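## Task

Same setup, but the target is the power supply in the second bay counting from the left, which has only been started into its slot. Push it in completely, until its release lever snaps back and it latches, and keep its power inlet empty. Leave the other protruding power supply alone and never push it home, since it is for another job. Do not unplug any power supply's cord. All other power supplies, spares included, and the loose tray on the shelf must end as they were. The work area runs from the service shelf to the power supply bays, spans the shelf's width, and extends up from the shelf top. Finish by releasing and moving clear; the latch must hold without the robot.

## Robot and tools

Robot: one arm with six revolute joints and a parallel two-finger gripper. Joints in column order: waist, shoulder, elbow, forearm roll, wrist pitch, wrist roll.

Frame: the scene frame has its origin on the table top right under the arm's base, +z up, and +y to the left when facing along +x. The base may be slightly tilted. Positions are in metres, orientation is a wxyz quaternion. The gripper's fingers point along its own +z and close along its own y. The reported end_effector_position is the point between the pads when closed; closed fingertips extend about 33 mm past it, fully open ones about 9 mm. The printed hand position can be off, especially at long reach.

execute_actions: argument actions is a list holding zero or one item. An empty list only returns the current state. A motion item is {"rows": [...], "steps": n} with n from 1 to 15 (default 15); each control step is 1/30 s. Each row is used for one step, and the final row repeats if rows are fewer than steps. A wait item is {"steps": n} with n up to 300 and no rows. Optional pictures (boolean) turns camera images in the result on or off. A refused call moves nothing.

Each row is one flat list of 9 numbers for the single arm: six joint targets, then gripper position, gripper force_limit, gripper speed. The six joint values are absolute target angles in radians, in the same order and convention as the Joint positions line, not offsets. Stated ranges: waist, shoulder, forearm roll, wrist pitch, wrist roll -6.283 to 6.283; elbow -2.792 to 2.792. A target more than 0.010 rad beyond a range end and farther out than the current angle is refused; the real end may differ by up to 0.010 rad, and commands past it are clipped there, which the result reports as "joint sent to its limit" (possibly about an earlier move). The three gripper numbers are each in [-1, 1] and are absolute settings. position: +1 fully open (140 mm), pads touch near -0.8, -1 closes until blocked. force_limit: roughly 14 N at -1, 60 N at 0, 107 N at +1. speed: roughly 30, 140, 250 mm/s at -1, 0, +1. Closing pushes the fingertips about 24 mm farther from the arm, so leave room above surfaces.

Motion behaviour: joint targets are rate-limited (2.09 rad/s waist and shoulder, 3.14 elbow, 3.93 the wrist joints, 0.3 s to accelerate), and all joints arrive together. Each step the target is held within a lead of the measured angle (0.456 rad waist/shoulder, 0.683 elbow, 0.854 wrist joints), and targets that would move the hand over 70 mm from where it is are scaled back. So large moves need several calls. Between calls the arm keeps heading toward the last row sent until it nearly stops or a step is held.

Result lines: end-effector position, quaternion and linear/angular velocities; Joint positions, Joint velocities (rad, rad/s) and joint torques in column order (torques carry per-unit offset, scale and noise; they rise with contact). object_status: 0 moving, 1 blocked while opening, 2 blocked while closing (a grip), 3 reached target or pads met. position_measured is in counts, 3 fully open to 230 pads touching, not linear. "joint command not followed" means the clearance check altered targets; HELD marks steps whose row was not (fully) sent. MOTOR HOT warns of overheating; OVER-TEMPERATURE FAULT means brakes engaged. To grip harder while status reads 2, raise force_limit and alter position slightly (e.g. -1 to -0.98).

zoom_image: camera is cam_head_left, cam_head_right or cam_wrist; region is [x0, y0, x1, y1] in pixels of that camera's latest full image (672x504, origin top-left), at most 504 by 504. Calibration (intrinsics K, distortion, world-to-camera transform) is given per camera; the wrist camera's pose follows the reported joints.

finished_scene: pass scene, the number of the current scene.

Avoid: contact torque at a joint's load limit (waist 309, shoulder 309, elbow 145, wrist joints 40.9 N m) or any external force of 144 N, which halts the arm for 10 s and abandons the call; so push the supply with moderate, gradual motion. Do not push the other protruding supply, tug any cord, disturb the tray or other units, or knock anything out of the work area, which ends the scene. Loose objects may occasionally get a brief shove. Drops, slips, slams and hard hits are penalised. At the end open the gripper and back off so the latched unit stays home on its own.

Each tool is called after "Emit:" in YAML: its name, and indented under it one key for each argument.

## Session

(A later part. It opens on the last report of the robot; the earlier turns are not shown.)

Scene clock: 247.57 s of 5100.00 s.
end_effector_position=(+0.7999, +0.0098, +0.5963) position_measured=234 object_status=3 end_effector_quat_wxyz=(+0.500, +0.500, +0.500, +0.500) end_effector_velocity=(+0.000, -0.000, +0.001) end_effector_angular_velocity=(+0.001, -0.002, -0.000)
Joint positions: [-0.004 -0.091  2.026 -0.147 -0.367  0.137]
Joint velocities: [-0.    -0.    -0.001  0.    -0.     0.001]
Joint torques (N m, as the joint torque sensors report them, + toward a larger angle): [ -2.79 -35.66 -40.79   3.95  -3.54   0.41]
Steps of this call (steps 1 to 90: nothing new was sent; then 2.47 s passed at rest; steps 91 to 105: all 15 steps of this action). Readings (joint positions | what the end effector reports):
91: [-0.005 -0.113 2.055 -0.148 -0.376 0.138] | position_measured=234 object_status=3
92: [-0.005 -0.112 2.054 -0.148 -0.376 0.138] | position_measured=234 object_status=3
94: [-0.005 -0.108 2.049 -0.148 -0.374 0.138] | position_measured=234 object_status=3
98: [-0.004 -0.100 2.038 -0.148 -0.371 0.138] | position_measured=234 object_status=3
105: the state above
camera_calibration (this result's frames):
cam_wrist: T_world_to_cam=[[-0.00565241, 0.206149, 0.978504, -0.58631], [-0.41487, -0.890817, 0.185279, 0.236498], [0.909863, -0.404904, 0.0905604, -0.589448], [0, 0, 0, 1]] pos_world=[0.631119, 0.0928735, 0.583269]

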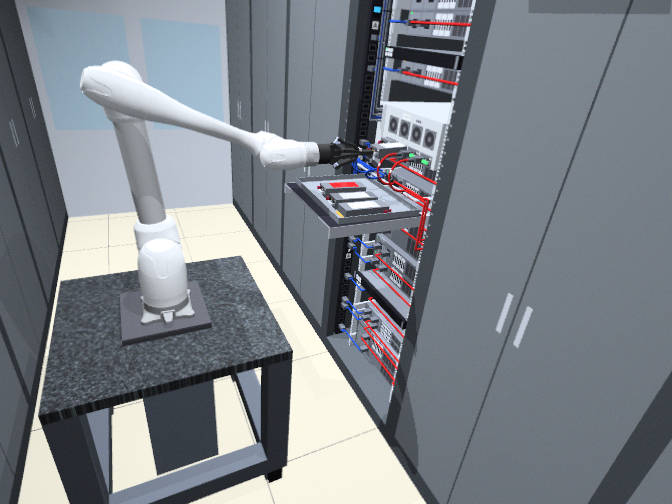

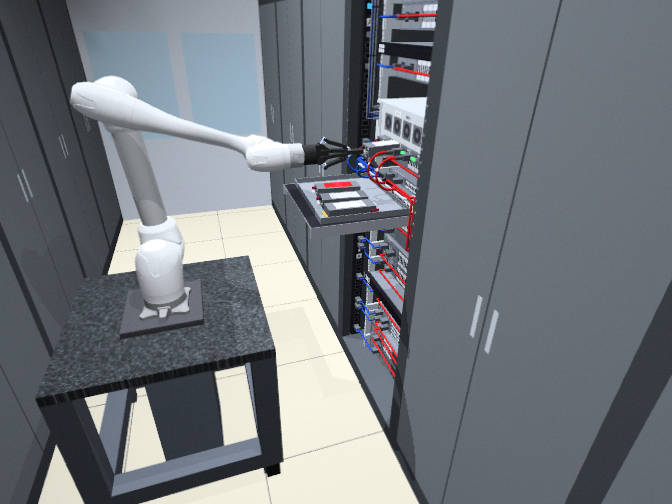

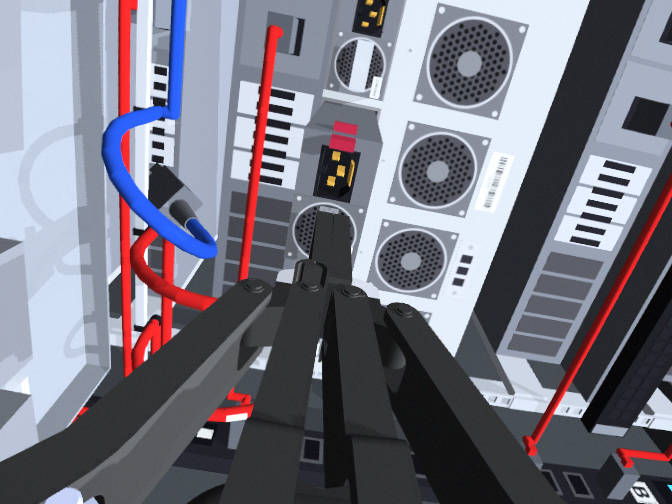

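Emit:
execute_actions:
  actions:
    - {"rows": [[-0.0035,-0.0870,2.0215,-0.1461,-0.3672,0.1364,-1,0.5,1],[-0.0033,-0.0830,2.0174,-0.1453,-0.3672,0.1357,-1,0.5,1],[-0.0030,-0.0789,2.0132,-0.1446,-0.3673,0.1351,-1,0.5,1],[-0.0027,-0.0748,2.0091,-0.1439,-0.3673,0.1344,-1,0.5,1],[-0.0025,-0.0708,2.0050,-0.1431,-0.3673,0.1337,-1,0.5,1],[-0.0022,-0.0667,2.0009,-0.1424,-0.3673,0.1330,-1,0.5,1],[-0.0019,-0.0626,1.9968,-0.1417,-0.3673,0.1323,-1,0.5,1],[-0.0017,-0.0586,1.9927,-0.1409,-0.3673,0.1316,-1,0.5,1],[-0.0014,-0.0545,1.9885,-0.1402,-0.3674,0.1310,-1,0.5,1],[-0.0011,-0.0504,1.9844,-0.1395,-0.3674,0.1303,-1,0.5,1],[-0.0009,-0.0464,1.9803,-0.1387,-0.3674,0.1296,-1,0.5,1],[-0.0006,-0.0423,1.9762,-0.1380,-0.3674,0.1289,-1,0.5,1]], "steps": 15}

Scene clock: 261.40 s of 5100.00 s.
end_effector_position=(+0.8298, +0.0098, +0.5989) position_measured=234 object_status=3 end_effector_quat_wxyz=(+0.500, +0.500, +0.500, +0.500) end_effector_velocity=(+0.010, -0.000, -0.000) end_effector_angular_velocity=(-0.001, -0.000, +0.000)
Joint positions: [-0.001 -0.043  1.977 -0.138 -0.367  0.129]
Joint velocities: [ 0.001  0.017 -0.016  0.002 -0.001 -0.004]
Joint torques (N m, as the joint torque sensors report them, + toward a larger angle): [  0.37 -45.6  -38.3    4.18  -2.6    0.37]
Steps of this call (steps 1 to 15: the robot went on to your last target; steps 16 to 100: nothing new was sent; then 10.00 s passed at rest; steps 101 to 115: all 15 steps of this action). Readings (joint positions | what the end effector reports):
101: [-0.004 -0.091 2.026 -0.147 -0.367 0.137] | position_measured=234 object_status=3
102: [-0.004 -0.090 2.024 -0.147 -0.367 0.137] | position_measured=234 object_status=3
104: [-0.003 -0.083 2.017 -0.145 -0.367 0.136] | position_measured=234 object_status=3
108: [-0.002 -0.067 2.001 -0.143 -0.367 0.133] | position_measured=234 object_status=3
115: the state above
camera_calibration (this result's frames):
cam_wrist: T_world_to_cam=[[-0.00671353, 0.206147, 0.978498, -0.587808], [-0.415011, -0.890844, 0.184833, 0.248807], [0.909792, -0.404846, 0.0915338, -0.61743], [0, 0, 0, 1]] pos_world=[0.661044, 0.0928586, 0.585697]

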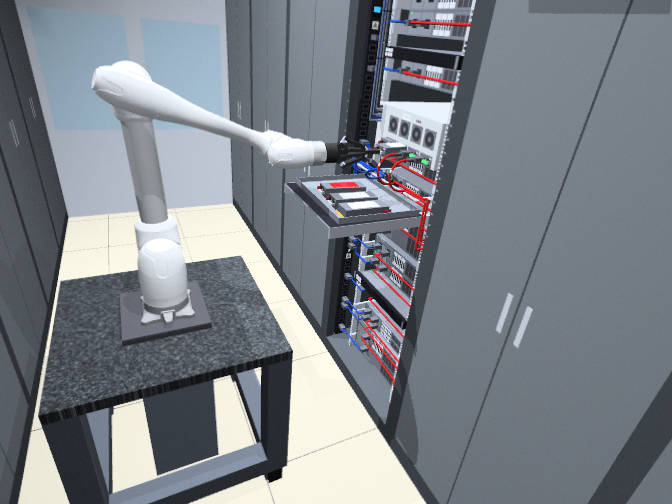

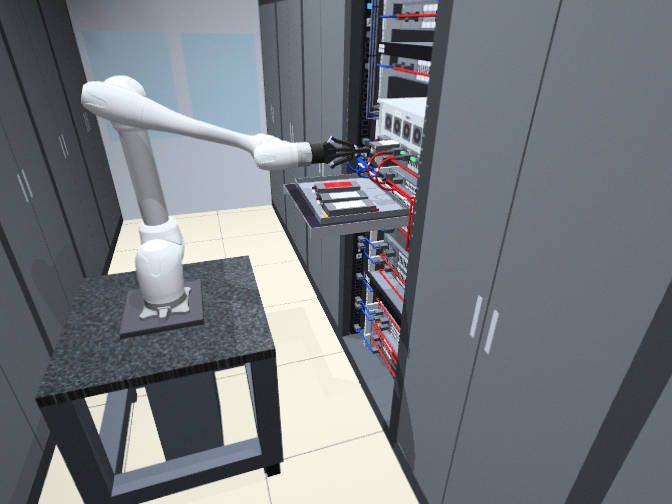

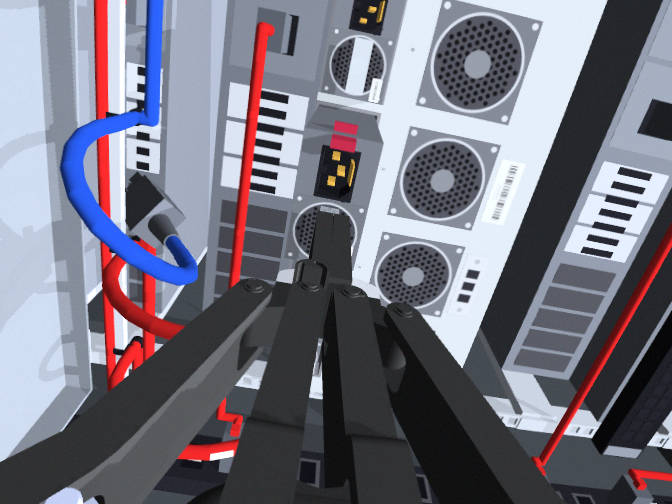

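Emit:
execute_actions:
  actions:
    - {"rows": [[-0.0003,-0.0377,1.9714,-0.1374,-0.3671,0.1283,-1,0.5,1],[-0.0001,-0.0332,1.9666,-0.1367,-0.3667,0.1277,-1,0.5,1],[0.0002,-0.0286,1.9618,-0.1361,-0.3664,0.1271,-1,0.5,1],[0.0005,-0.0240,1.9569,-0.1354,-0.3660,0.1266,-1,0.5,1],[0.0007,-0.0194,1.9521,-0.1348,-0.3657,0.1260,-1,0.5,1],[0.0010,-0.0149,1.9473,-0.1341,-0.3653,0.1254,-1,0.5,1],[0.0012,-0.0103,1.9425,-0.1335,-0.3650,0.1248,-1,0.5,1],[0.0015,-0.0057,1.9377,-0.1329,-0.3646,0.1242,-1,0.5,1],[0.0018,-0.0012,1.9329,-0.1322,-0.3643,0.1236,-1,0.5,1],[0.0020,0.0034,1.9281,-0.1316,-0.3639,0.1230,-1,0.5,1],[0.0023,0.0080,1.9232,-0.1309,-0.3636,0.1225,-1,0.5,1],[0.0026,0.0126,1.9184,-0.1303,-0.3632,0.1219,-1,0.5,1],[0.0028,0.0171,1.9136,-0.1296,-0.3629,0.1213,-1,0.5,1],[0.0031,0.0217,1.9088,-0.1290,-0.3625,0.1207,-1,0.5,1]], "steps": 15}

Scene clock: 287.07 s of 5100.00 s.
end_effector_position=(+0.8670, +0.0098, +0.6009) position_measured=234 object_status=3 end_effector_quat_wxyz=(+0.500, +0.500, +0.500, +0.500) end_effector_velocity=(+0.082, +0.000, +0.002) end_effector_angular_velocity=(-0.001, +0.001, +0.000)
Joint positions: [ 0.003  0.016  1.915 -0.13  -0.363  0.121]
Joint velocities: [ 0.008  0.13  -0.137  0.017  0.009 -0.017]
Joint torques (N m, as the joint torque sensors report them, + toward a larger angle): [ -3.69 -45.29 -39.2    4.25  -3.95   0.33]
Steps of this call (steps 1 to 15: the robot went on to your last target; steps 16 to 100: nothing new was sent; then 21.83 s passed at rest; steps 101 to 115: all 15 steps of this action). Readings (joint positions | what the end effector reports):
101: [-0.001 -0.042 1.976 -0.138 -0.367 0.129] | position_measured=234 object_status=3
102: [-0.000 -0.041 1.975 -0.138 -0.367 0.129] | position_measured=234 object_status=3
104: [-0.000 -0.034 1.967 -0.137 -0.367 0.128] | position_measured=234 object_status=3
108: [0.001 -0.016 1.948 -0.134 -0.366 0.126] | position_measured=234 object_status=3
115: the state above
camera_calibration (this result's frames):
cam_wrist: T_world_to_cam=[[-0.00592122, 0.206094, 0.978514, -0.590125], [-0.414941, -0.890819, 0.185112, 0.263627], [0.909829, -0.404929, 0.0907914, -0.651066], [0, 0, 0, 1]] pos_world=[0.698254, 0.0928292, 0.587756]

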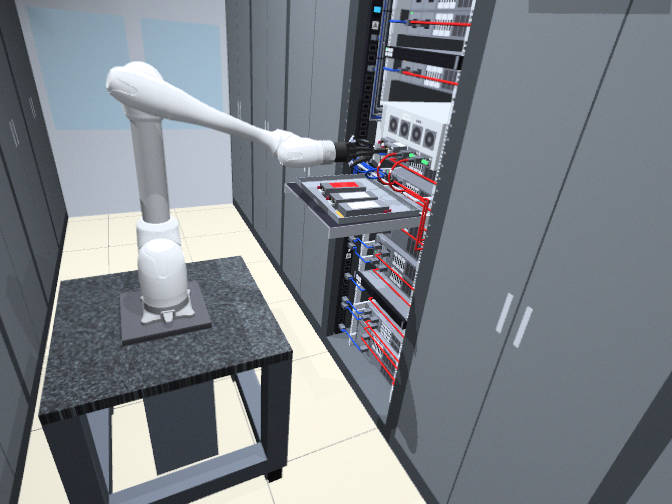

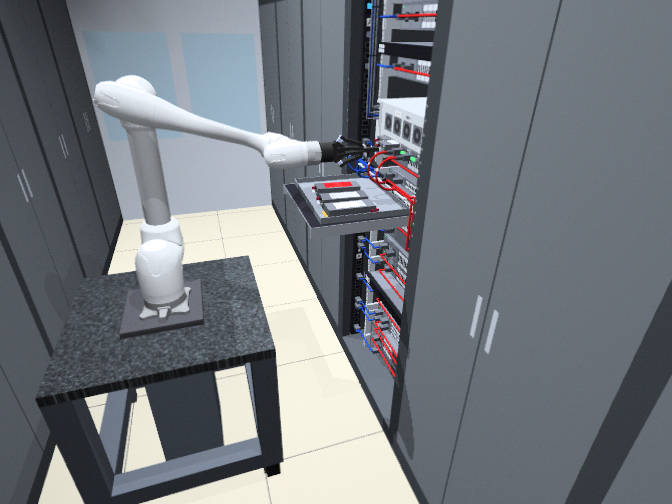

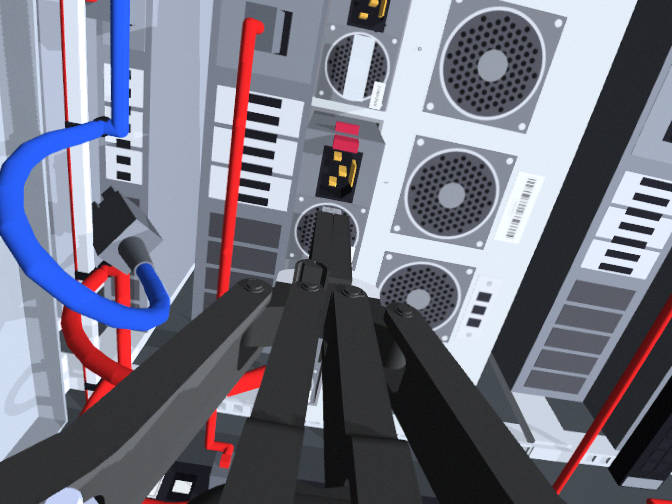

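Emit:
execute_actions:
  actions: []

Emit:
zoom_image:
  camera: "cam_head_right"
  region: [300, 100, 440, 205]

Emit:
zoom_image:
  camera: "cam_wrist"
  region: [260, 0, 460, 280]

Scene clock: 289.17 s of 5100.00 s.
end_effector_position=(+0.8704, +0.0098, +0.6010) position_measured=234 object_status=3 end_effector_quat_wxyz=(+0.500, +0.500, +0.500, +0.500) end_effector_velocity=(-0.000, -0.001, +0.000) end_effector_angular_velocity=(+0.000, +0.001, -0.001)
Joint positions: [ 0.003  0.022  1.909 -0.129 -0.362  0.121]
Joint velocities: [-0.001 -0.001  0.    -0.     0.001  0.   ]
Joint torques (N m, as the joint torque sensors report them, + toward a larger angle): [ -1.05 -45.79 -39.99   4.16  -3.75   0.34]
Steps of this call (steps 1 to 15: the robot went on to your last target; steps 16 to 63: nothing new was sent). Readings (joint positions | what the end effector reports):
1: [0.003 0.020 1.911 -0.129 -0.363 0.121] | position_measured=234 object_status=3
2: [0.003 0.021 1.910 -0.129 -0.363 0.121] | position_measured=234 object_status=3
4: [0.003 0.022 1.909 -0.129 -0.362 0.121] | position_measured=234 object_status=3
8: [0.003 0.022 1.909 -0.129 -0.362 0.121] | position_measured=234 object_status=3
63: the state above
The arm was judged still, so your last target was given up. Only a new action makes it travel on or press farther. Fingers that are still opening or closing keep moving.
camera_calibration (this result's frames):
cam_wrist: T_world_to_cam=[[-0.0058753, 0.206114, 0.97851, -0.590234], [-0.414913, -0.890823, 0.185152, 0.265003], [0.909842, -0.404909, 0.0907531, -0.654153], [0, 0, 0, 1]] pos_world=[0.701662, 0.092854, 0.587851]

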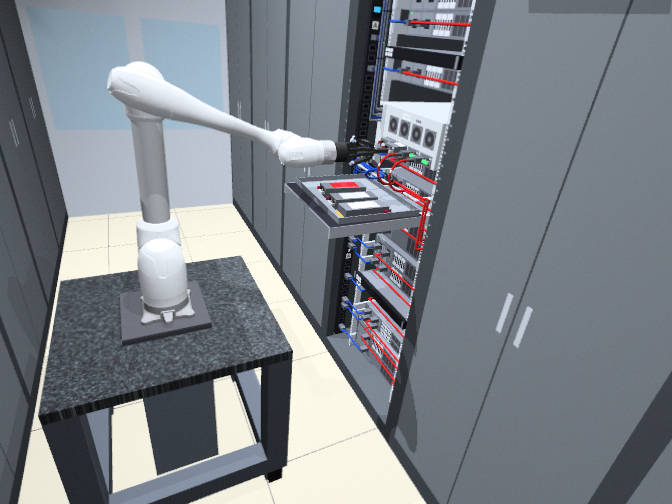

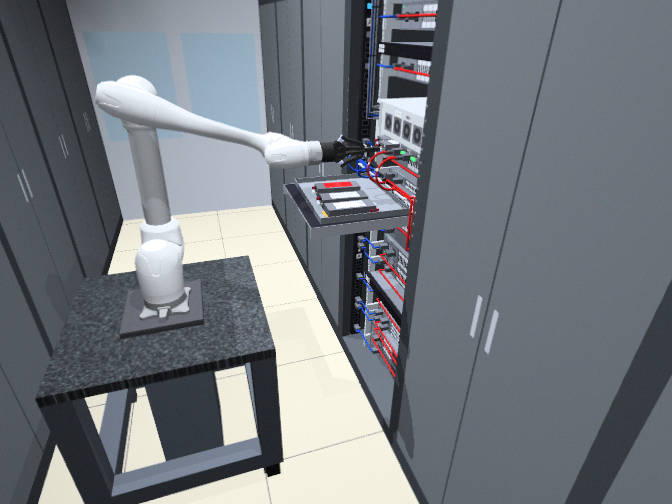

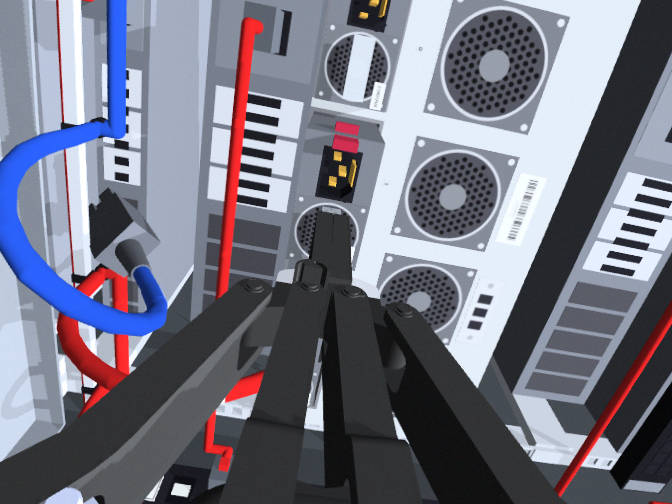

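Region (300, 100, 440, 205) of cam_head_right's 672x504 image, scaled by 3.600, with more detail than that image has; it fills the top 378 rows of this view, and the rest is white.

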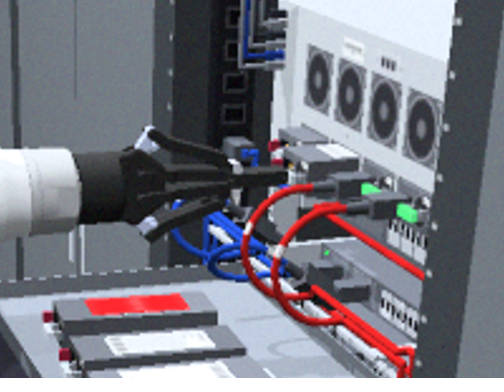

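Region (260, 0, 460, 280) of cam_wrist's 672x504 image, scaled by 1.800, with more detail than that image has; it fills the left 360 columns of this view, and the rest is white.

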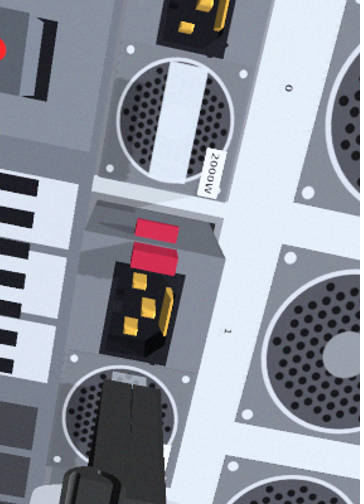

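Emit:
execute_actions:
  actions:
    - {"rows": [[0.0033,0.0250,1.9054,-0.1286,-0.3624,0.1203,-1,0.5,1],[0.0034,0.0282,1.9020,-0.1282,-0.3622,0.1200,-1,0.5,1],[0.0036,0.0315,1.8986,-0.1278,-0.3621,0.1196,-1,0.5,1],[0.0037,0.0348,1.8952,-0.1274,-0.3619,0.1192,-1,0.5,1],[0.0039,0.0381,1.8918,-0.1270,-0.3618,0.1189,-1,0.5,1],[0.0040,0.0413,1.8884,-0.1266,-0.3616,0.1185,-1,0.5,1],[0.0042,0.0446,1.8850,-0.1262,-0.3615,0.1181,-1,0.5,1],[0.0043,0.0479,1.8816,-0.1258,-0.3613,0.1177,-1,0.5,1],[0.0045,0.0511,1.8782,-0.1254,-0.3612,0.1174,-1,0.5,1],[0.0047,0.0544,1.8749,-0.1250,-0.3611,0.1170,-1,0.5,1],[0.0048,0.0577,1.8715,-0.1245,-0.3609,0.1166,-1,0.5,1],[0.0049,0.0601,1.8689,-0.1242,-0.3608,0.1164,-1,0.5,1],[0.0050,0.0626,1.8664,-0.1239,-0.3607,0.1161,-1,0.5,1]], "steps": 15}

Scene clock: 305.00 s of 5100.00 s.
end_effector_position=(+0.8953, +0.0097, +0.6006) position_measured=234 object_status=3 end_effector_quat_wxyz=(+0.500, +0.500, +0.500, +0.500) end_effector_velocity=(+0.020, -0.000, -0.006) end_effector_angular_velocity=(-0.001, +0.006, -0.000)
Joint positions: [ 0.005  0.062  1.868 -0.124 -0.361  0.116]
Joint velocities: [ 0.001  0.033 -0.029  0.003  0.002 -0.004]
Joint torques (N m, as the joint torque sensors report them, + toward a larger angle): [ -0.64 -54.04 -35.88   3.87  -2.93   0.3 ]
Steps of this call (steps 1 to 90: nothing new was sent; then 12.33 s passed at rest; steps 91 to 105: all 15 steps of this action). Readings (joint positions | what the end effector reports):
91: [0.003 0.022 1.909 -0.129 -0.363 0.121] | position_measured=234 object_status=3
92: [0.003 0.023 1.908 -0.129 -0.363 0.121] | position_measured=234 object_status=3
94: [0.003 0.028 1.902 -0.128 -0.363 0.120] | position_measured=234 object_status=3
98: [0.004 0.041 1.889 -0.127 -0.362 0.119] | position_measured=234 object_status=3
105: the state above
camera_calibration (this result's frames):
cam_wrist: T_world_to_cam=[[-0.0057128, 0.206009, 0.978533, -0.589865], [-0.415004, -0.890789, 0.185113, 0.27537], [0.909802, -0.405037, 0.0905833, -0.676733], [0, 0, 0, 1]] pos_world=[0.726603, 0.0927113, 0.587529]

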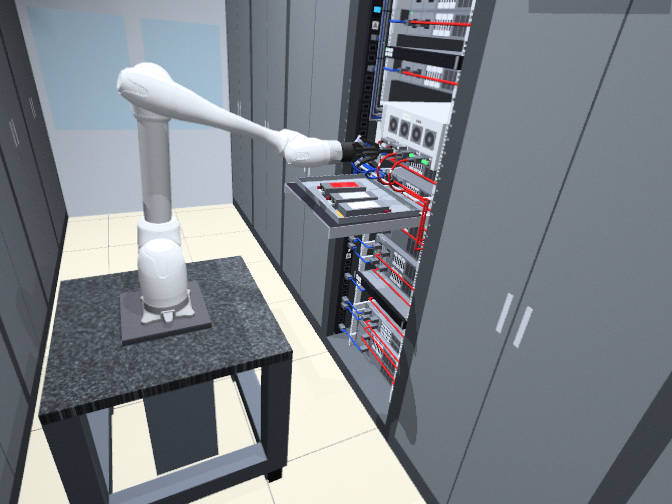

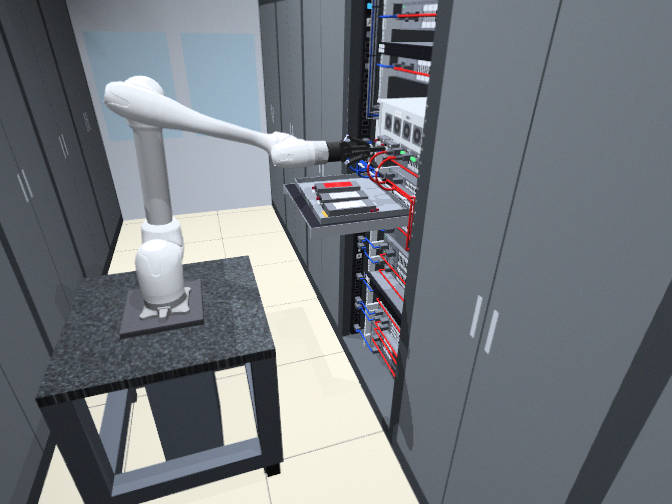

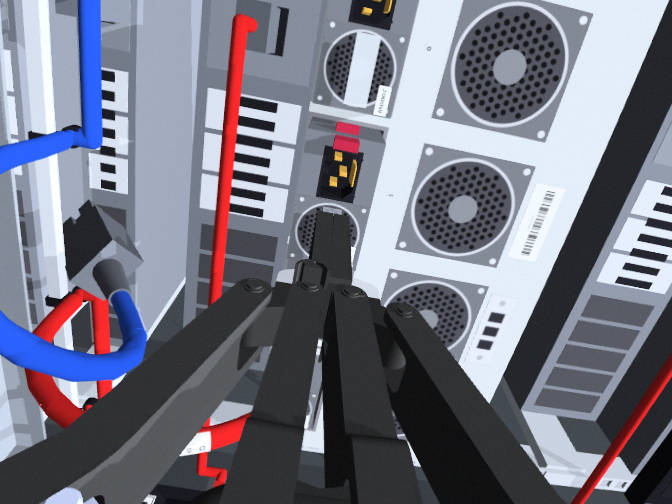

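Emit:
zoom_image:
  camera: "cam_wrist"
  region: [280, 80, 420, 260]

Region (280, 80, 420, 260) of cam_wrist's 672x504 image, scaled by 2.800, with more detail than that image has.

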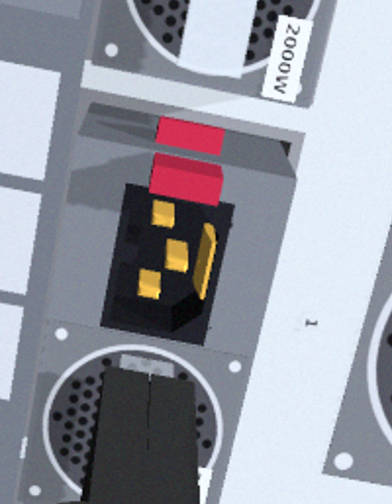

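Emit:
execute_actions:
  actions:
    - {"rows": [[0.0051,0.0642,1.8647,-0.1237,-0.3606,0.1159,-1,0.5,1],[0.0052,0.0658,1.8630,-0.1235,-0.3605,0.1157,-1,0.5,1],[0.0053,0.0675,1.8613,-0.1233,-0.3605,0.1155,-1,0.5,1],[0.0053,0.0691,1.8596,-0.1231,-0.3604,0.1153,-1,0.5,1],[0.0054,0.0708,1.8579,-0.1229,-0.3603,0.1152,-1,0.5,1],[0.0055,0.0724,1.8562,-0.1227,-0.3603,0.1150,-1,0.5,1],[0.0056,0.0740,1.8545,-0.1225,-0.3602,0.1148,-1,0.5,1],[0.0057,0.0757,1.8528,-0.1223,-0.3601,0.1146,-1,0.5,1],[0.0057,0.0773,1.8511,-0.1221,-0.3600,0.1144,-1,0.5,1],[0.0058,0.0789,1.8494,-0.1219,-0.3600,0.1142,-1,0.5,1],[0.0059,0.0806,1.8477,-0.1217,-0.3599,0.1140,-1,0.5,1],[0.0060,0.0822,1.8460,-0.1215,-0.3598,0.1139,-1,0.5,1],[0.0060,0.0838,1.8443,-0.1213,-0.3597,0.1137,-1,0.5,1]], "steps": 15}

Emit:
zoom_image:
  camera: "cam_wrist"
  region: [280, 80, 420, 260]

Scene clock: 316.40 s of 5100.00 s.
end_effector_position=(+0.9089, +0.0097, +0.6001) position_measured=234 object_status=3 end_effector_quat_wxyz=(+0.500, +0.500, +0.500, +0.500) end_effector_velocity=(+0.012, -0.002, -0.003) end_effector_angular_velocity=(-0.001, +0.003, -0.002)
Joint positions: [ 0.006  0.083  1.845 -0.121 -0.36   0.114]
Joint velocities: [-0.001  0.019 -0.018  0.001  0.002 -0.003]
Joint torques (N m, as the joint torque sensors report them, + toward a larger angle): [  1.11 -52.52 -36.3    4.15  -2.32   0.6 ]
Steps of this call (steps 1 to 15: the robot went on to your last target; steps 16 to 100: nothing new was sent; then 7.57 s passed at rest; steps 101 to 115: all 15 steps of this action). Readings (joint positions | what the end effector reports):
101: [0.005 0.063 1.866 -0.124 -0.361 0.116] | position_measured=234 object_status=3
102: [0.005 0.063 1.866 -0.124 -0.361 0.116] | position_measured=234 object_status=3
104: [0.005 0.066 1.863 -0.123 -0.361 0.116] | position_measured=234 object_status=3
108: [0.005 0.072 1.856 -0.123 -0.361 0.115] | position_measured=234 object_status=3
115: the state above
camera_calibration (this result's frames):
cam_wrist: T_world_to_cam=[[-0.00574816, 0.206018, 0.978531, -0.589288], [-0.415009, -0.890788, 0.185107, 0.281081], [0.909799, -0.405036, 0.0906198, -0.689005], [0, 0, 0, 1]] pos_world=[0.74012, 0.0927154, 0.587044]

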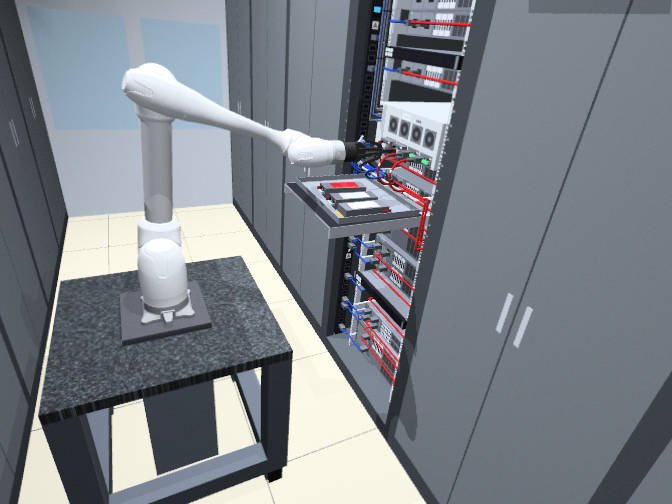

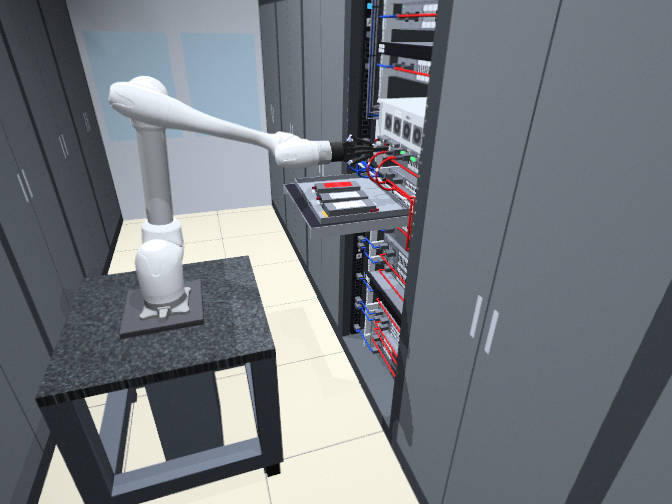

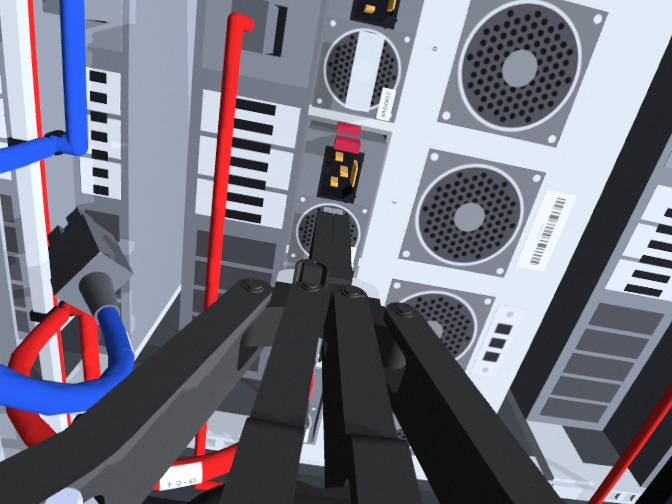

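Region (280, 80, 420, 260) of cam_wrist's 672x504 image, scaled by 2.800, with more detail than that image has.

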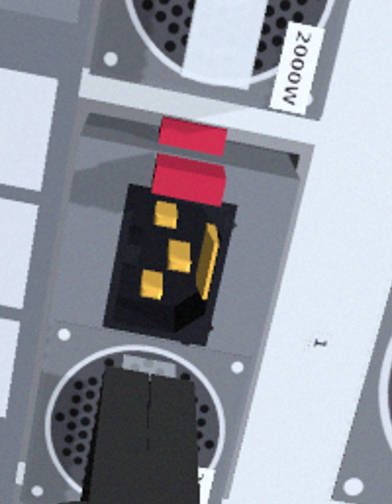

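Emit:
execute_actions:
  actions:
    - {"rows": [[0.0062,0.0848,1.8431,-0.1210,-0.3594,0.1133,-1,0.5,1],[0.0063,0.0860,1.8416,-0.1209,-0.3593,0.1132,-1,0.5,1],[0.0064,0.0873,1.8402,-0.1208,-0.3591,0.1131,-1,0.5,1],[0.0064,0.0885,1.8388,-0.1207,-0.3589,0.1130,-1,0.5,1],[0.0065,0.0898,1.8374,-0.1205,-0.3588,0.1129,-1,0.5,1],[0.0065,0.0910,1.8360,-0.1204,-0.3586,0.1128,-1,0.5,1],[0.0066,0.0923,1.8346,-0.1203,-0.3585,0.1127,-1,0.5,1],[0.0066,0.0935,1.8332,-0.1202,-0.3583,0.1127,-1,0.5,1],[0.0067,0.0948,1.8318,-0.1201,-0.3581,0.1126,-1,0.5,1],[0.0067,0.0960,1.8304,-0.1200,-0.3580,0.1125,-1,0.5,1],[0.0068,0.0973,1.8290,-0.1199,-0.3578,0.1124,-1,0.5,1],[0.0069,0.0985,1.8276,-0.1198,-0.3576,0.1123,-1,0.5,1]], "steps": 15}

Emit:
zoom_image:
  camera: "cam_wrist"
  region: [280, 80, 420, 260]

Scene clock: 346.27 s of 5100.00 s.
end_effector_position=(+0.9186, +0.0098, +0.6003) position_measured=234 object_status=3 end_effector_quat_wxyz=(+0.500, +0.500, +0.500, +0.500) end_effector_velocity=(+0.003, +0.002, -0.001) end_effector_angular_velocity=(-0.001, +0.002, +0.002)
Joint positions: [ 0.007  0.098  1.828 -0.12  -0.358  0.112]
Joint velocities: [ 0.002  0.005 -0.005  0.     0.001 -0.001]
Joint torques (N m, as the joint torque sensors report them, + toward a larger angle): [  2.35 -52.33 -37.82   3.88  -3.21   0.22]
Steps of this call (steps 1 to 15: the robot went on to your last target; steps 16 to 100: nothing new was sent; then 26.03 s passed at rest; steps 101 to 115: all 15 steps of this action). Readings (joint positions | what the end effector reports):
101: [0.006 0.084 1.844 -0.121 -0.360 0.114] | position_measured=234 object_status=3
102: [0.006 0.084 1.844 -0.121 -0.360 0.114] | position_measured=234 object_status=3
104: [0.006 0.086 1.841 -0.121 -0.360 0.113] | position_measured=234 object_status=3
108: [0.006 0.091 1.836 -0.120 -0.359 0.113] | position_measured=234 object_status=3
115: the state above
camera_calibration (this result's frames):
cam_wrist: T_world_to_cam=[[-0.00578934, 0.206089, 0.978516, -0.589426], [-0.414907, -0.890823, 0.185165, 0.285081], [0.909846, -0.404921, 0.0906651, -0.697887], [0, 0, 0, 1]] pos_world=[0.749839, 0.0928419, 0.58725]

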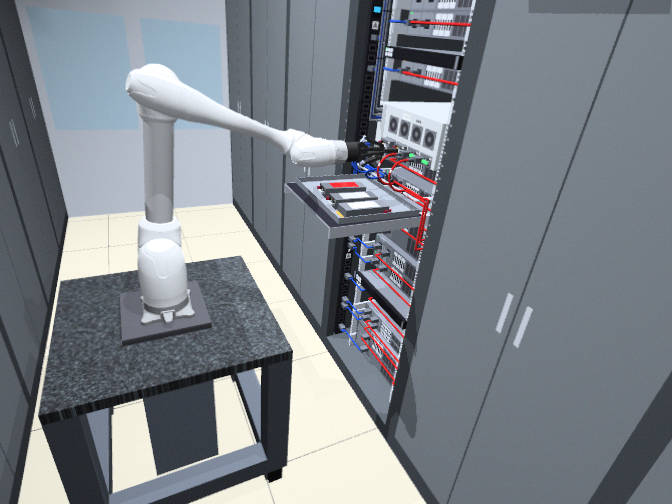

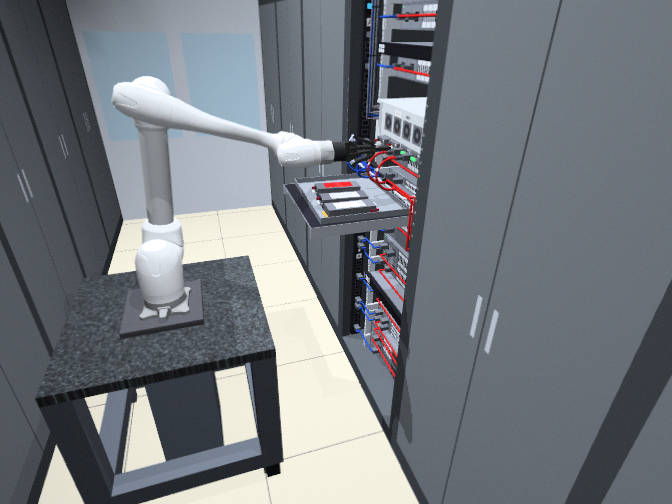

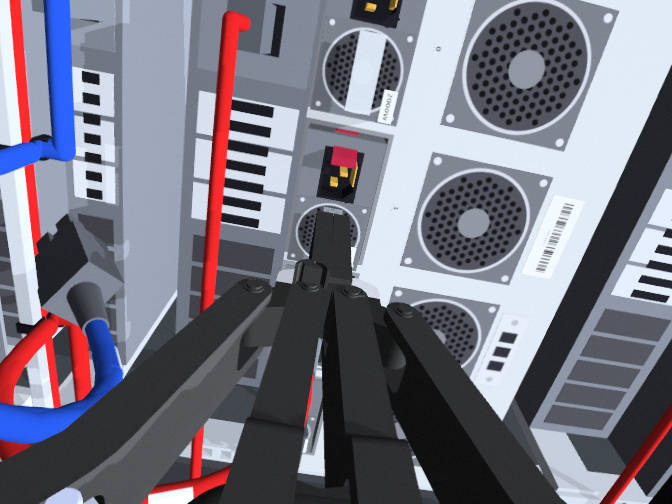

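Region (280, 80, 420, 260) of cam_wrist's 672x504 image, scaled by 2.800, with more detail than that image has.

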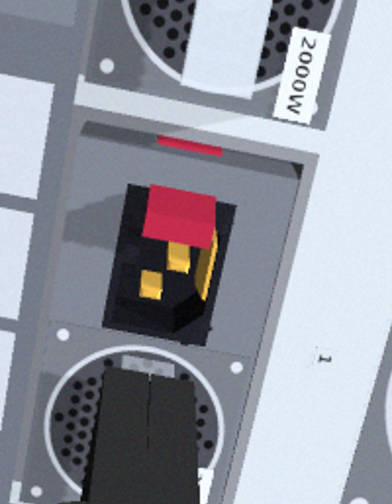

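Emit:
execute_actions:
  actions:
    - {"rows": [[0.0069,0.0993,1.8267,-0.1197,-0.3575,0.1122,-1,0.5,1],[0.0069,0.1001,1.8258,-0.1196,-0.3574,0.1122,-1,0.5,1],[0.0070,0.1009,1.8249,-0.1196,-0.3573,0.1121,-1,0.5,1],[0.0070,0.1016,1.8240,-0.1195,-0.3572,0.1120,-1,0.5,1],[0.0070,0.1024,1.8231,-0.1194,-0.3571,0.1120,-1,0.5,1],[0.0071,0.1032,1.8223,-0.1194,-0.3570,0.1119,-1,0.5,1],[0.0071,0.1040,1.8214,-0.1193,-0.3569,0.1119,-1,0.5,1],[0.0071,0.1048,1.8205,-0.1192,-0.3568,0.1118,-1,0.5,1],[0.0072,0.1055,1.8196,-0.1192,-0.3567,0.1117,-1,0.5,1],[0.0072,0.1063,1.8187,-0.1191,-0.3566,0.1117,-1,0.5,1],[0.0072,0.1071,1.8179,-0.1190,-0.3565,0.1116,-1,0.5,1]], "steps": 15}

Emit:
zoom_image:
  camera: "cam_wrist"
  region: [280, 80, 420, 260]

Scene clock: 354.27 s of 5100.00 s.
end_effector_position=(+0.9242, +0.0097, +0.6004) position_measured=234 object_status=3 end_effector_quat_wxyz=(+0.500, +0.500, +0.500, +0.500) end_effector_velocity=(+0.001, -0.000, +0.000) end_effector_angular_velocity=(-0.001, +0.000, -0.000)
Joint positions: [ 0.007  0.107  1.818 -0.119 -0.357  0.112]
Joint velocities: [ 0.     0.002 -0.002  0.     0.001 -0.001]
Joint torques (N m, as the joint torque sensors report them, + toward a larger angle): [ -1.81 -52.03 -39.26   4.33  -3.74   0.35]
Steps of this call (steps 1 to 15: the robot went on to your last target; steps 16 to 100: nothing new was sent; then 4.17 s passed at rest; steps 101 to 115: all 15 steps of this action). Readings (joint positions | what the end effector reports):
101: [0.007 0.099 1.828 -0.120 -0.358 0.112] | position_measured=234 object_status=3
102: [0.007 0.099 1.827 -0.120 -0.358 0.112] | position_measured=234 object_status=3
104: [0.007 0.100 1.826 -0.120 -0.357 0.112] | position_measured=234 object_status=3
108: [0.007 0.103 1.822 -0.119 -0.357 0.112] | position_measured=234 object_status=3
115: the state above
camera_calibration (this result's frames):
cam_wrist: T_world_to_cam=[[-0.00581547, 0.206101, 0.978513, -0.58941], [-0.414968, -0.890796, 0.185159, 0.287404], [0.909817, -0.404975, 0.0907059, -0.703001], [0, 0, 0, 1]] pos_world=[0.755438, 0.0927983, 0.587297]

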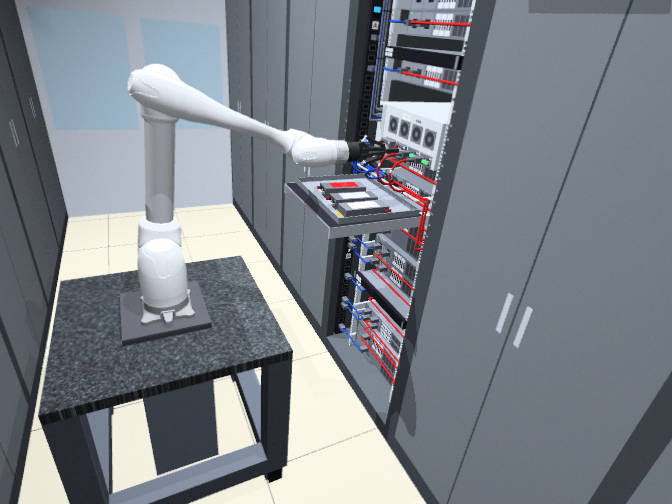

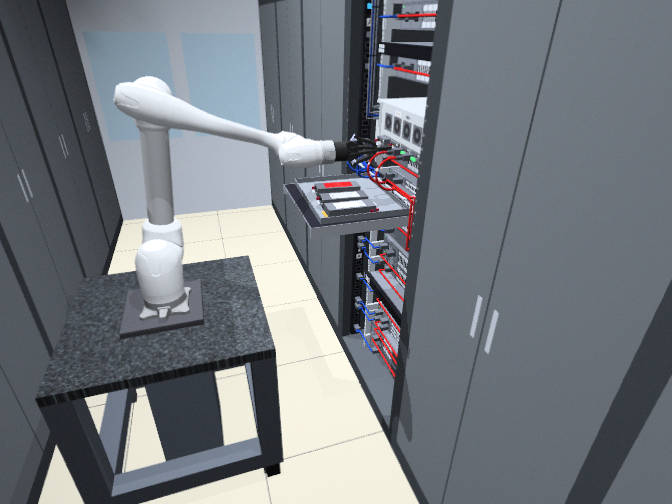

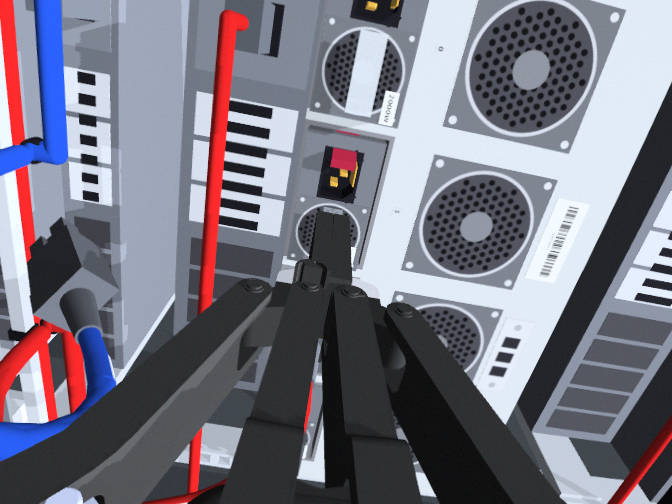

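Region (280, 80, 420, 260) of cam_wrist's 672x504 image, scaled by 2.800, with more detail than that image has.

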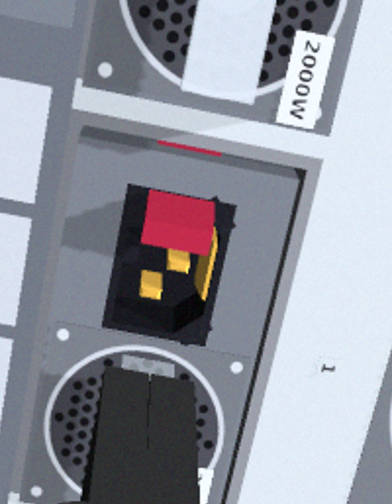

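Emit:
execute_actions:
  actions:
    - {"rows": [[0.0073,0.1079,1.8170,-0.1190,-0.3564,0.1116,-1,0.5,1],[0.0073,0.1087,1.8161,-0.1189,-0.3563,0.1115,-1,0.5,1],[0.0073,0.1095,1.8152,-0.1188,-0.3562,0.1114,-1,0.5,1],[0.0074,0.1102,1.8143,-0.1188,-0.3561,0.1114,-1,0.5,1],[0.0074,0.1110,1.8135,-0.1187,-0.3560,0.1113,-1,0.5,1],[0.0075,0.1118,1.8126,-0.1186,-0.3559,0.1113,-1,0.5,1],[0.0075,0.1126,1.8117,-0.1186,-0.3558,0.1112,-1,0.5,1],[0.0075,0.1134,1.8108,-0.1185,-0.3557,0.1111,-1,0.5,1]], "steps": 13}

Emit:
zoom_image:
  camera: "cam_wrist"
  region: [280, 80, 420, 260]

Scene clock: 360.70 s of 5100.00 s.
end_effector_position=(+0.9282, +0.0097, +0.6004) position_measured=234 object_status=3 end_effector_quat_wxyz=(+0.500, +0.500, +0.500, +0.500) end_effector_velocity=(+0.000, -0.001, -0.001) end_effector_angular_velocity=(+0.000, +0.001, -0.002)
Joint positions: [ 0.007  0.113  1.811 -0.118 -0.356  0.111]
Joint velocities: [-0.001  0.001 -0.001  0.     0.001 -0.   ]
Joint torques (N m, as the joint torque sensors report them, + toward a larger angle): [ -3.13 -55.73 -39.16   4.5   -3.34   0.33]
Steps of this call (steps 1 to 15: the robot went on to your last target; steps 16 to 100: nothing new was sent; then 2.67 s passed at rest; steps 101 to 113: all 13 steps of this action). Readings (joint positions | what the end effector reports):
101: [0.007 0.107 1.818 -0.119 -0.356 0.112] | position_measured=234 object_status=3
102: [0.007 0.107 1.818 -0.119 -0.356 0.112] | position_measured=234 object_status=3
104: [0.007 0.109 1.816 -0.119 -0.356 0.111] | position_measured=234 object_status=3
108: [0.007 0.112 1.813 -0.119 -0.356 0.111] | position_measured=234 object_status=3
113: the state above
camera_calibration (this result's frames):
cam_wrist: T_world_to_cam=[[-0.00581957, 0.206149, 0.978503, -0.589363], [-0.415013, -0.890767, 0.185196, 0.289057], [0.909797, -0.405014, 0.0907382, -0.706703], [0, 0, 0, 1]] pos_world=[0.759489, 0.0927539, 0.587286]

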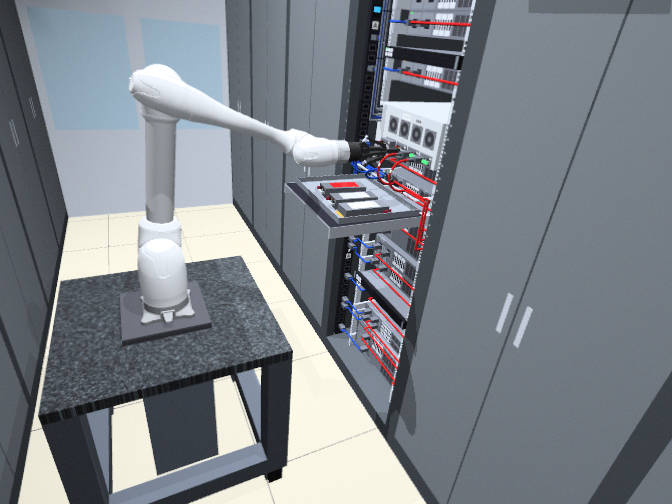

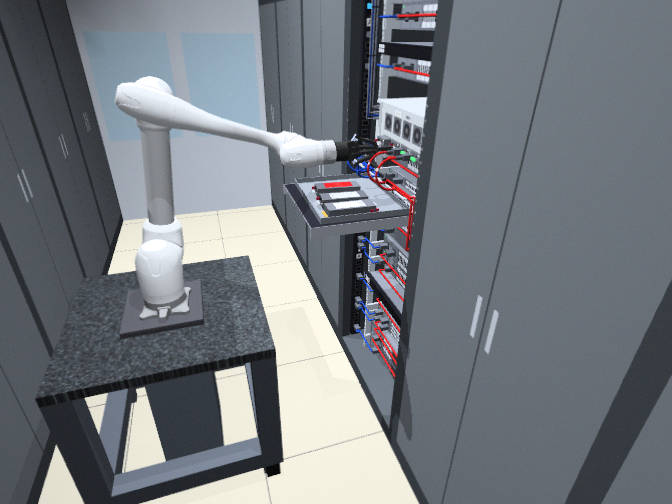

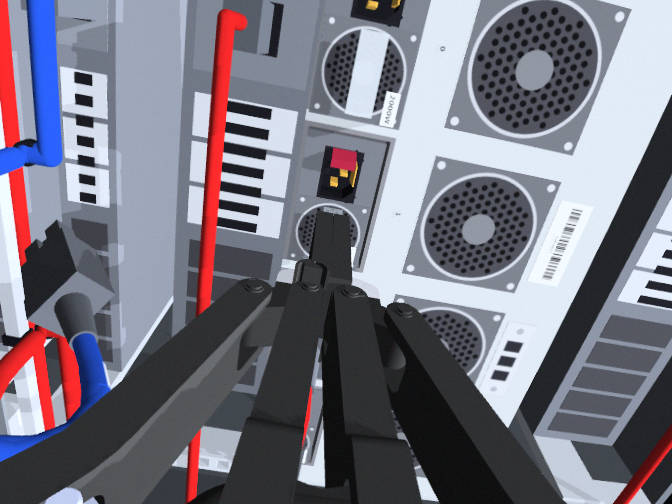

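Region (280, 80, 420, 260) of cam_wrist's 672x504 image, scaled by 2.800, with more detail than that image has.

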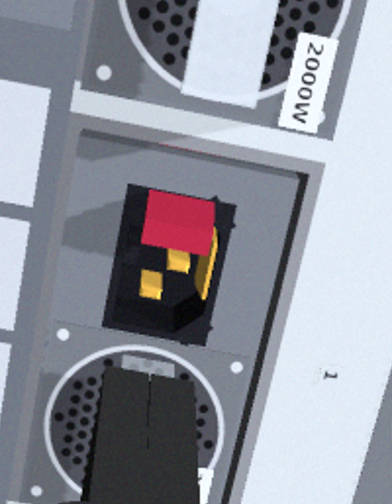

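Emit:
execute_actions:
  actions:
    - {"rows": [[0.0075,0.11398,1.81011,-0.1184,-0.3556,0.1111,-1,0.5,1],[0.0076,0.11461,1.80940,-0.1184,-0.3555,0.1110,-1,0.5,1],[0.0076,0.11523,1.80870,-0.1183,-0.3554,0.1110,-1,0.5,1],[0.0076,0.11586,1.80799,-0.1183,-0.3553,0.1109,-1,0.5,1],[0.0077,0.11648,1.80729,-0.1182,-0.3553,0.1109,-1,0.5,1],[0.0077,0.11711,1.80658,-0.1182,-0.3552,0.1109,-1,0.5,1],[0.0077,0.11773,1.80588,-0.1181,-0.3551,0.1108,-1,0.5,1],[0.0077,0.11836,1.80517,-0.1181,-0.3550,0.1108,-1,0.5,1]], "steps": 13}

Emit:
zoom_image:
  camera: "cam_wrist"
  region: [280, 80, 420, 260]

Scene clock: 367.60 s of 5100.00 s.
end_effector_position=(+0.9314, +0.0098, +0.6004) position_measured=234 object_status=3 end_effector_quat_wxyz=(+0.500, +0.500, +0.500, +0.500) end_effector_velocity=(-0.000, -0.002, +0.002) end_effector_angular_velocity=(-0.001, -0.002, -0.002)
Joint positions: [ 0.008  0.118  1.805 -0.118 -0.355  0.111]
Joint velocities: [-0.002 -0.001 -0.001 -0.    -0.001 -0.   ]
Joint torques (N m, as the joint torque sensors report them, + toward a larger angle): [ -1.96 -46.07 -43.26   4.37  -3.27   0.38]
Steps of this call (steps 1 to 15: the robot went on to your last target; steps 16 to 100: nothing new was sent; then 3.13 s passed at rest; steps 101 to 113: all 13 steps of this action). Readings (joint positions | what the end effector reports):
101: [0.008 0.113 1.811 -0.118 -0.356 0.111] | position_measured=234 object_status=3
102: [0.008 0.114 1.811 -0.118 -0.356 0.111] | position_measured=234 object_status=3
104: [0.008 0.115 1.809 -0.118 -0.356 0.111] | position_measured=234 object_status=3
108: [0.008 0.117 1.806 -0.118 -0.355 0.111] | position_measured=234 object_status=3
113: the state above
camera_calibration (this result's frames):
cam_wrist: T_world_to_cam=[[-0.00583189, 0.206122, 0.978509, -0.589344], [-0.41495, -0.890801, 0.185173, 0.290385], [0.909825, -0.404952, 0.0907253, -0.709595], [0, 0, 0, 1]] pos_world=[0.762666, 0.0927999, 0.587285]

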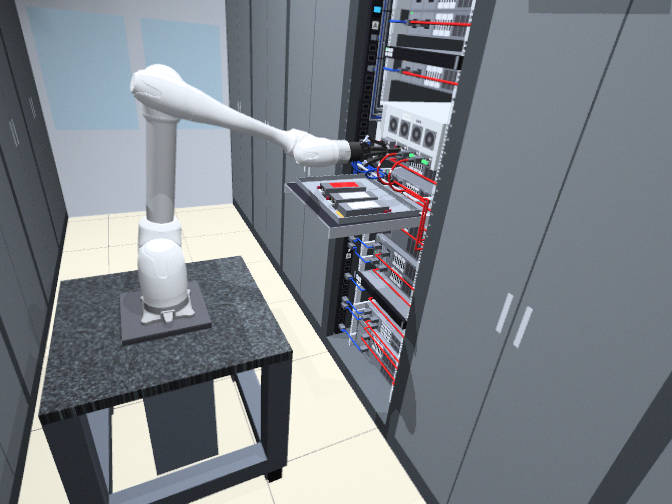

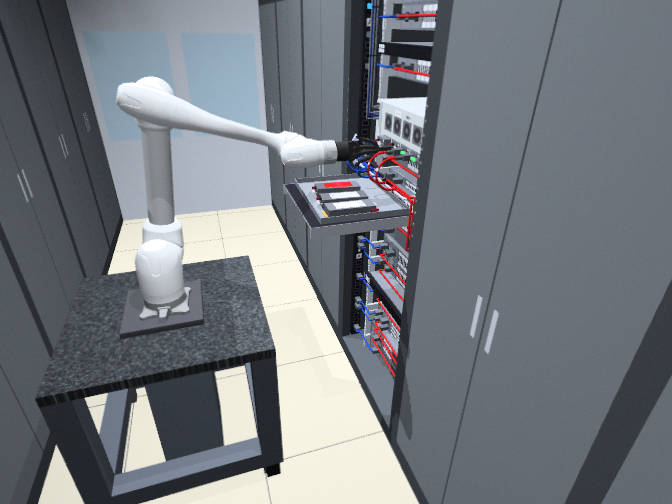

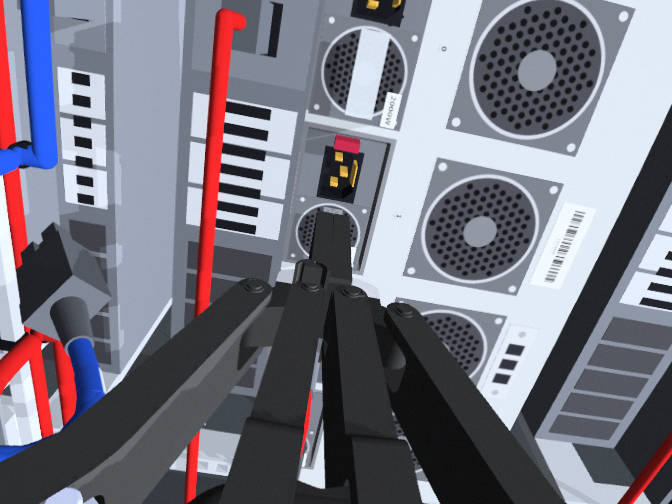

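Region (280, 80, 420, 260) of cam_wrist's 672x504 image, scaled by 2.800, with more detail than that image has.

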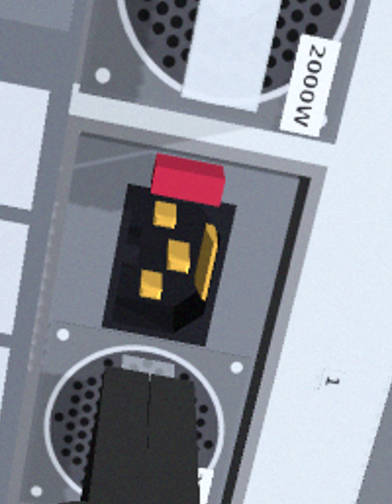

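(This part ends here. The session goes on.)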